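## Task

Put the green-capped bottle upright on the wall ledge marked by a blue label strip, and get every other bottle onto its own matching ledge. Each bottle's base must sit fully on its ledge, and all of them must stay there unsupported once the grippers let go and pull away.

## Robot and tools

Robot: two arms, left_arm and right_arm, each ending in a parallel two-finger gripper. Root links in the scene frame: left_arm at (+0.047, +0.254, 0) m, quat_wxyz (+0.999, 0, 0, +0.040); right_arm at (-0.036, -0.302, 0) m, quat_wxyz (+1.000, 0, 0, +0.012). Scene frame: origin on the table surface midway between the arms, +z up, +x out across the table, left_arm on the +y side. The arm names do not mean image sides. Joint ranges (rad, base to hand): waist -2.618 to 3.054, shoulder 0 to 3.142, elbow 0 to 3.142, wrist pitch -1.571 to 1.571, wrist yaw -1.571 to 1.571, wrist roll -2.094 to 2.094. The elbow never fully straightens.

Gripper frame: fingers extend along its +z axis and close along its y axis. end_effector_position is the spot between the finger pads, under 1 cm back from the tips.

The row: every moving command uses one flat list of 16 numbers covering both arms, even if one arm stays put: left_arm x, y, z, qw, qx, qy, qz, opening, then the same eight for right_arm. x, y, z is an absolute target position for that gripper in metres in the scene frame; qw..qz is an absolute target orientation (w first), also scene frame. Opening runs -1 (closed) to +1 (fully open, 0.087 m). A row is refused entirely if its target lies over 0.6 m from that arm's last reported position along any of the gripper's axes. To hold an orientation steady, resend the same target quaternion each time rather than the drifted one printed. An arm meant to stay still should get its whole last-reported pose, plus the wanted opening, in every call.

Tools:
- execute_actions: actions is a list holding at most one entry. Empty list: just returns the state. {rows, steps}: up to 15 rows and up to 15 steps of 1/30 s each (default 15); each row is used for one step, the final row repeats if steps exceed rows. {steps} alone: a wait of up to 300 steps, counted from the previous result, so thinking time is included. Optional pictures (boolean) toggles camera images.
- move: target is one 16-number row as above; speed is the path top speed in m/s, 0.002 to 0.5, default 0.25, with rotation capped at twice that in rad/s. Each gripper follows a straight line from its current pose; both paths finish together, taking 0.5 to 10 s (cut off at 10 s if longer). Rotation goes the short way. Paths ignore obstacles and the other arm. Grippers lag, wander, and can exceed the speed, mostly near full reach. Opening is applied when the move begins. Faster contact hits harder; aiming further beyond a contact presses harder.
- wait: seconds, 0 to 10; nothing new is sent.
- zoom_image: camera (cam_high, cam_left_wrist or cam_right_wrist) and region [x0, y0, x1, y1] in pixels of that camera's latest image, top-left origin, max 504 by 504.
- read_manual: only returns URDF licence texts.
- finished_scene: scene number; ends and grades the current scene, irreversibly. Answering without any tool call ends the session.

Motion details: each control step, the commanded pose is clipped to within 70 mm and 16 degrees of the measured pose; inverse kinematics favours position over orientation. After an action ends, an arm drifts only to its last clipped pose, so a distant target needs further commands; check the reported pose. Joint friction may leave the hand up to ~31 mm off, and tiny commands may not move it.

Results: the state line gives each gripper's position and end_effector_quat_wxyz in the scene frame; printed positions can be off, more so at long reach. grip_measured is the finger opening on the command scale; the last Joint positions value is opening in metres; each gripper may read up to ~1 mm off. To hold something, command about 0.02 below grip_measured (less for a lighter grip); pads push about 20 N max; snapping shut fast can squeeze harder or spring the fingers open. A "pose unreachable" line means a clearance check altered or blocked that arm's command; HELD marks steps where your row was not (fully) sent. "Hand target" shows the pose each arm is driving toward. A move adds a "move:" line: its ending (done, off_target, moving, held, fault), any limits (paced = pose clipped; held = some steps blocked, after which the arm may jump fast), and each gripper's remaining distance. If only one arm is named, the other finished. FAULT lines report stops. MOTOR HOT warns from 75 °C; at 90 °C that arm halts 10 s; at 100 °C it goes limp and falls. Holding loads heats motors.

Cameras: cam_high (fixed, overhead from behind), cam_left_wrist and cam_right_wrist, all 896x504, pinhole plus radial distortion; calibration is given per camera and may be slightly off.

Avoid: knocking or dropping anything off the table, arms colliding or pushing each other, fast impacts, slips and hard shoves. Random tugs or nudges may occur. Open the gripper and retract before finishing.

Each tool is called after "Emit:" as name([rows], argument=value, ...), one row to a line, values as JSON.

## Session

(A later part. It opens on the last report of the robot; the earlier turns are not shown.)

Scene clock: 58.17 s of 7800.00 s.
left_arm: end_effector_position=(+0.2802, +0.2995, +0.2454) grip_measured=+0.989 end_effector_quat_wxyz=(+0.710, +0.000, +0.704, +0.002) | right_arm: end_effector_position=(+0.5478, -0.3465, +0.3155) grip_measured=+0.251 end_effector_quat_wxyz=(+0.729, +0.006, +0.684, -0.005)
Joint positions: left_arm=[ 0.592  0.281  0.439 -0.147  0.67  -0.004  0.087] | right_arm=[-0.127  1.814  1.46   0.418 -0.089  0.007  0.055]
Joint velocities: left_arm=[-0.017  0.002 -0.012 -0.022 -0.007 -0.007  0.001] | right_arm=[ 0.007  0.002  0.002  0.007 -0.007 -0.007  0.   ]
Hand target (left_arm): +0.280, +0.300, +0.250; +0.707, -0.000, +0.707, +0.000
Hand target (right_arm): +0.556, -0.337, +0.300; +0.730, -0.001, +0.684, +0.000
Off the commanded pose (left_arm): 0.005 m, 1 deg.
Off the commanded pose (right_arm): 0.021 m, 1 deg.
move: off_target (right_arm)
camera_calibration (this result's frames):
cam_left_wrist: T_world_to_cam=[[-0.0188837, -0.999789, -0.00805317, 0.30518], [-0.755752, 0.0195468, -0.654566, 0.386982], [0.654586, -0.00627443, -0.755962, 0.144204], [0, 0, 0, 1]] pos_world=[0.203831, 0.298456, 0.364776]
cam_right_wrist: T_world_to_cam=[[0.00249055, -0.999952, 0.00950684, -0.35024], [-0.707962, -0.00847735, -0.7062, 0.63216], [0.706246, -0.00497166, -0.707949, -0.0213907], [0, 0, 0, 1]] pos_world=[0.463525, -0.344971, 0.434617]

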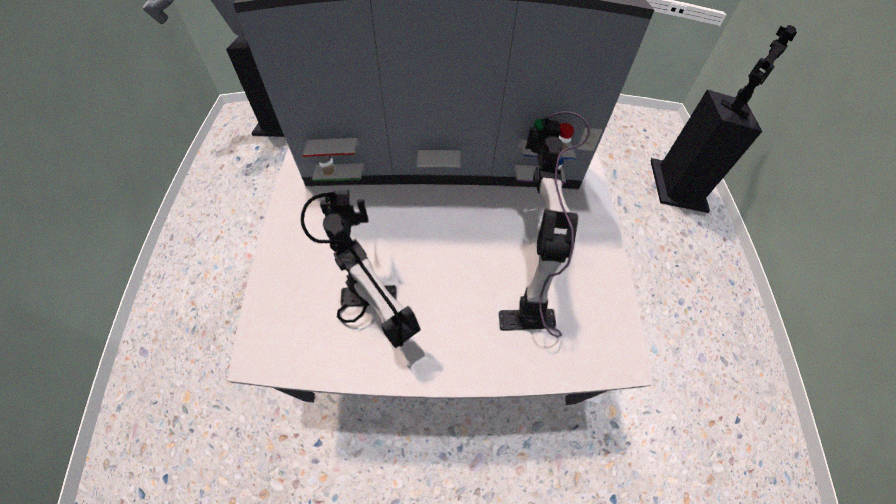

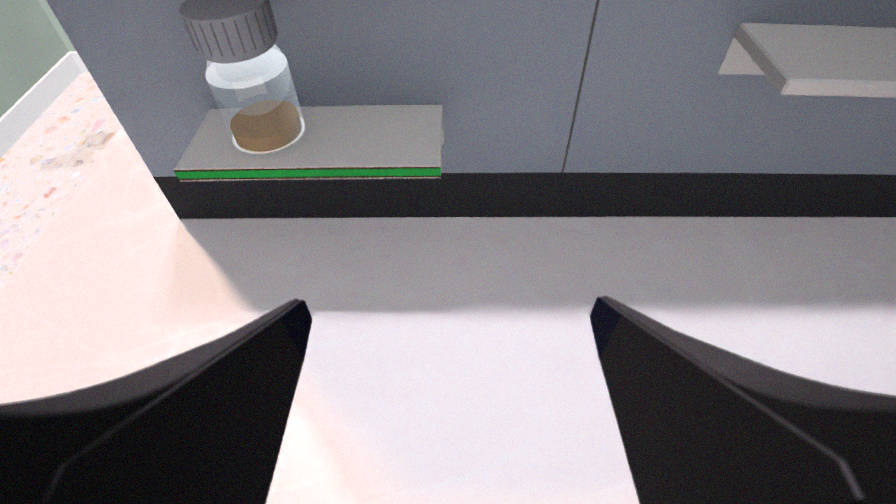

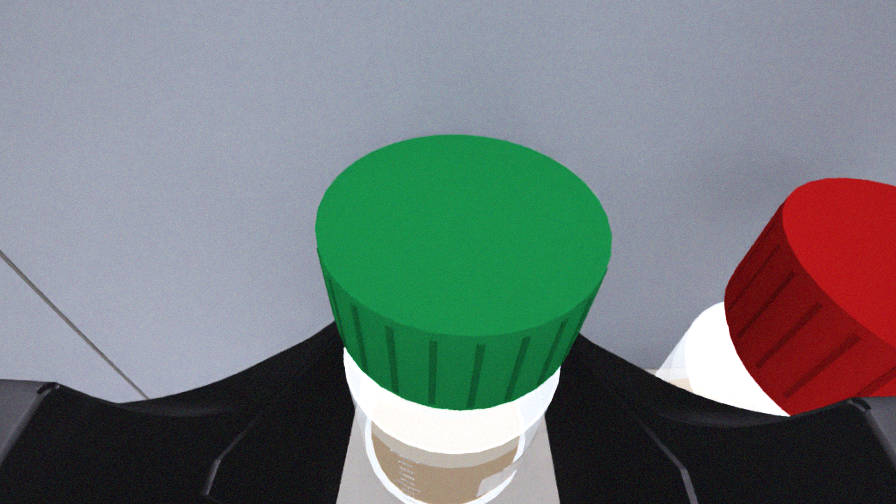

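Emit:
execute_actions([
  {"rows":[[0.28,0.3,0.25,0.707,0,0.707,0,1,0.553,-0.343,0.305,0.725,0,0.689,0,0.23],[0.28,0.3,0.25,0.707,0,0.707,0,1,0.553,-0.343,0.305,0.725,0,0.689,0,0.23],[0.28,0.3,0.25,0.707,0,0.707,0,1,0.553,-0.343,0.305,0.725,0,0.689,0,0.25],[0.28,0.3,0.25,0.707,0,0.707,0,1,0.553,-0.343,0.305,0.725,0,0.689,0,0.25],[0.28,0.3,0.25,0.707,0,0.707,0,1,0.553,-0.343,0.305,0.725,0,0.689,0,0.27],[0.28,0.3,0.25,0.707,0,0.707,0,1,0.553,-0.343,0.305,0.725,0,0.689,0,0.27],[0.28,0.3,0.25,0.707,0,0.707,0,1,0.553,-0.343,0.305,0.725,0,0.689,0,0.29],[0.28,0.3,0.25,0.707,0,0.707,0,1,0.553,-0.343,0.305,0.725,0,0.689,0,0.29],[0.28,0.3,0.25,0.707,0,0.707,0,1,0.553,-0.343,0.305,0.725,0,0.689,0,0.33],[0.28,0.3,0.25,0.707,0,0.707,0,1,0.553,-0.343,0.305,0.725,0,0.689,0,0.4],[0.28,0.3,0.25,0.707,0,0.707,0,1,0.553,-0.343,0.305,0.725,0,0.689,0,0.5],[0.28,0.3,0.25,0.707,0,0.707,0,1,0.553,-0.343,0.305,0.725,0,0.689,0,0.6]],"steps":15},
])

Emit:
move(target=[0.28,0.3,0.25,0.707,0,0.707,0,1,0.42,-0.343,0.33,0.725,0,0.689,0,0.6], speed=0.12)

Scene clock: 61.43 s of 7800.00 s.
left_arm: end_effector_position=(+0.2802, +0.2995, +0.2454) grip_measured=+0.989 end_effector_quat_wxyz=(+0.710, +0.000, +0.704, +0.002) | right_arm: end_effector_position=(+0.5486, -0.3462, +0.3132) grip_measured=+0.599 end_effector_quat_wxyz=(+0.728, +0.005, +0.685, -0.004)
Joint positions: left_arm=[ 0.592  0.281  0.439 -0.147  0.67  -0.004  0.087] | right_arm=[-0.127  1.818  1.459  0.42  -0.092  0.007  0.07 ]
Joint velocities: left_arm=[ 0.002 -0.007 -0.002  0.095 -0.081 -0.007 -0.001] | right_arm=[-0.002 -0.022 -0.002  0.007 -0.037 -0.037  0.001]
Hand target (left_arm): +0.280, +0.300, +0.250; +0.707, -0.000, +0.707, +0.000
Hand target (right_arm): +0.553, -0.343, +0.305; +0.725, +0.000, +0.689, -0.000
Off the commanded pose (left_arm): 0.005 m, 1 deg.
Off the commanded pose (right_arm): 0.010 m, 1 deg.
Steps of this call (steps 1 to 83: nothing new was sent; steps 84 to 98: all 15 steps of this action). Readings (end_effector_position):
84: left_arm (+0.2802, +0.2995, +0.2454) | right_arm (+0.5478, -0.3466, +0.3155)
85: left_arm (+0.2802, +0.2995, +0.2454) | right_arm (+0.5478, -0.3466, +0.3155)
87: left_arm (+0.2802, +0.2995, +0.2454) | right_arm (+0.5478, -0.3466, +0.3155)
91: left_arm (+0.2802, +0.2995, +0.2454) | right_arm (+0.5483, -0.3462, +0.3141)
98: the state above
camera_calibration (this result's frames):
cam_left_wrist: T_world_to_cam=[[-0.0188837, -0.999789, -0.00805317, 0.30518], [-0.755752, 0.0195468, -0.654566, 0.386982], [0.654586, -0.00627443, -0.755962, 0.144204], [0, 0, 0, 1]] pos_world=[0.203831, 0.298456, 0.364776]
cam_right_wrist: T_world_to_cam=[[0.00480351, -0.999945, 0.00932115, -0.351116], [-0.710092, -0.00997393, -0.704039, 0.631129], [0.704093, -0.00323702, -0.710101, -0.0211473], [0, 0, 0, 1]] pos_world=[0.464735, -0.34487, 0.432595]

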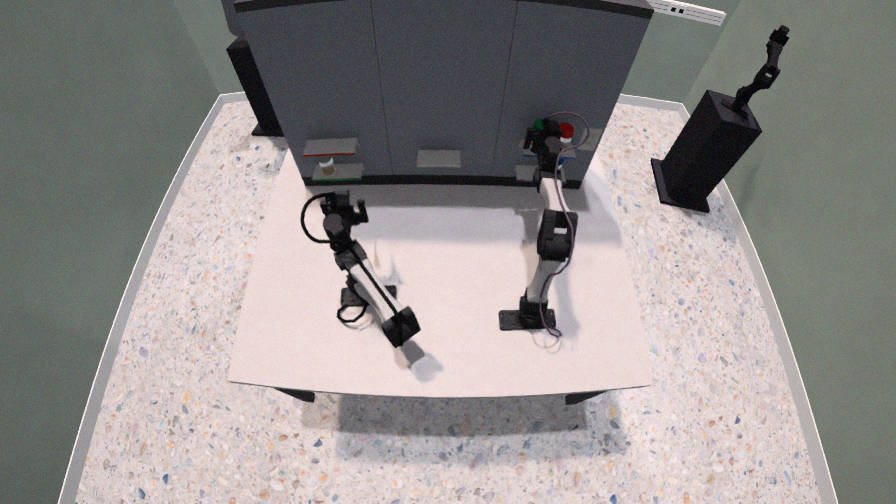

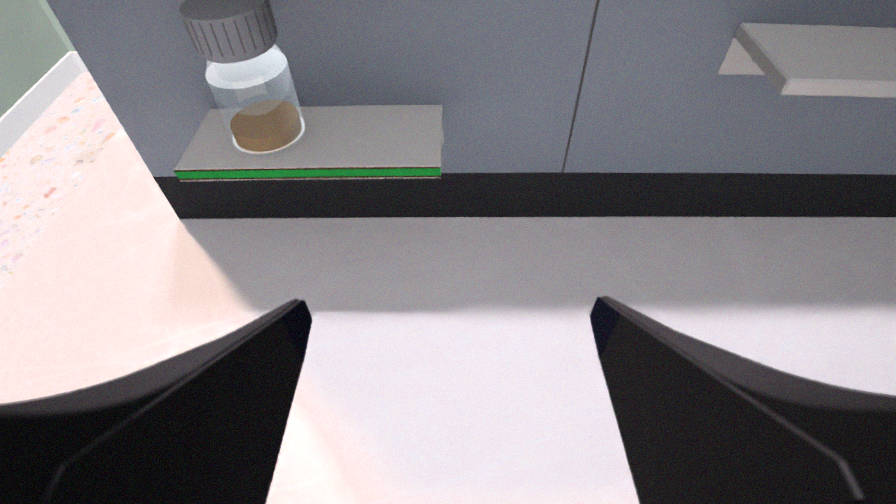

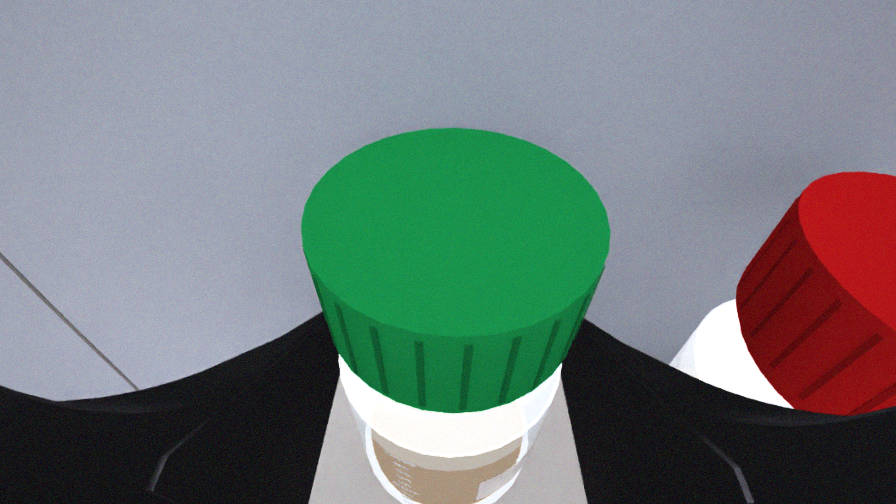

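Scene clock: 63.27 s of 7800.00 s.
left_arm: end_effector_position=(+0.2802, +0.2995, +0.2454) grip_measured=+0.989 end_effector_quat_wxyz=(+0.710, +0.000, +0.704, +0.002) | right_arm: end_effector_position=(+0.4251, -0.3403, +0.3428) grip_measured=+0.600 end_effector_quat_wxyz=(+0.735, -0.002, +0.678, -0.001)
Joint positions: left_arm=[ 0.592  0.281  0.439 -0.147  0.67  -0.004  0.087] | right_arm=[-0.159  1.339  1.073  0.348 -0.136  0.007  0.07 ]
Joint velocities: left_arm=[ 0.007 -0.007 -0.002  0.066  0.037  0.022  0.   ] | right_arm=[-0.007 -0.007  0.002  0.022  0.022  0.007 -0.001]
Hand target (left_arm): +0.280, +0.300, +0.250; +0.707, -0.000, +0.707, +0.000
Hand target (right_arm): +0.421, -0.342, +0.331; +0.725, +0.000, +0.689, +0.000
Off the commanded pose (left_arm): 0.005 m, 1 deg.
Off the commanded pose (right_arm): 0.014 m, 2 deg.
move: off_target (right_arm)
camera_calibration (this result's frames):
cam_left_wrist: T_world_to_cam=[[-0.0188837, -0.999789, -0.00805317, 0.30518], [-0.755752, 0.0195468, -0.654566, 0.386982], [0.654586, -0.00627443, -0.755962, 0.144204], [0, 0, 0, 1]] pos_world=[0.203831, 0.298456, 0.364776]
cam_right_wrist: T_world_to_cam=[[0.0170288, -0.99974, 0.0151967, -0.351995], [-0.695345, -0.0227628, -0.718315, 0.558621], [0.718474, 0.00166509, -0.695552, 0.0774258], [0, 0, 0, 1]] pos_world=[0.3388, -0.339317, 0.460469]

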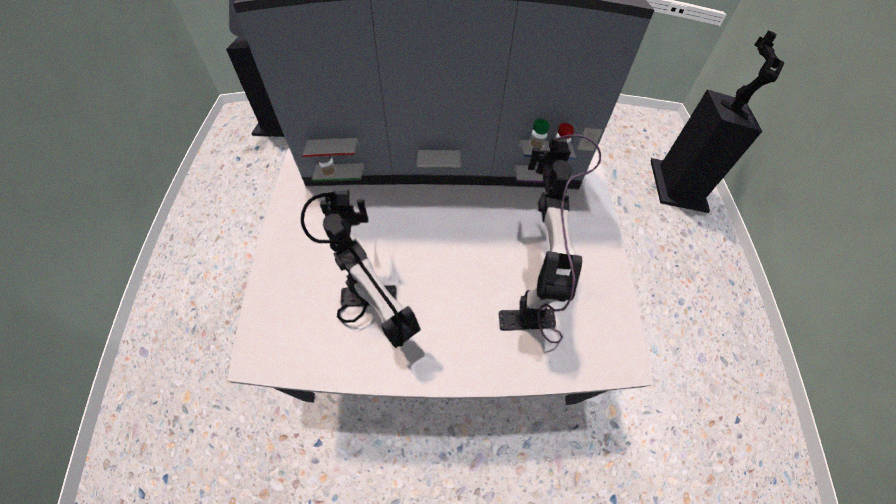

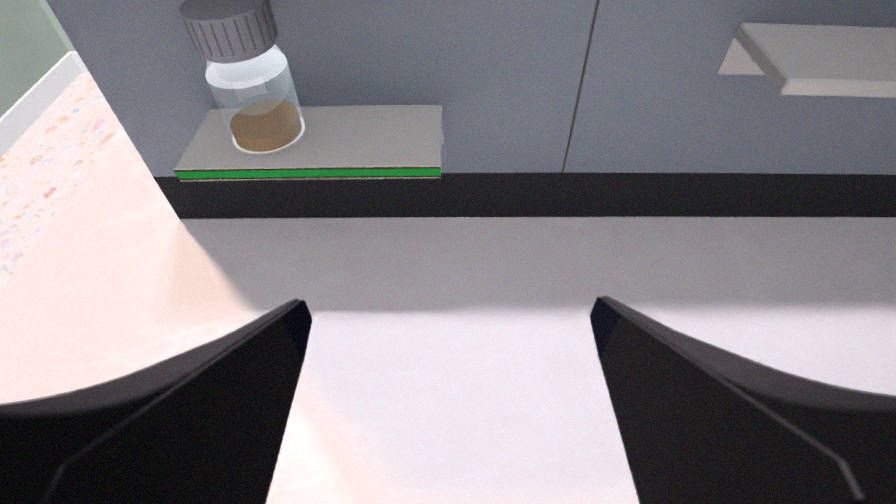

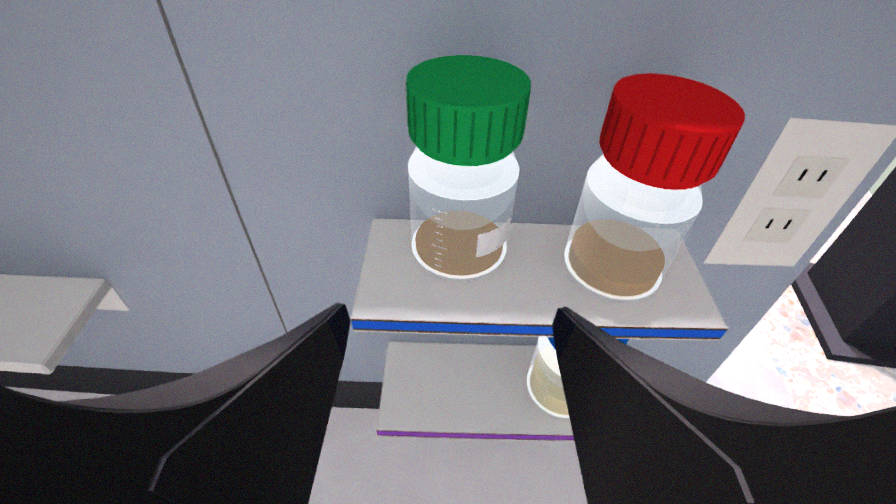

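Placed fully on the ledge, gripper clear.

Emit:
finished_scene(scene=2)

The scene is finished: the task was done.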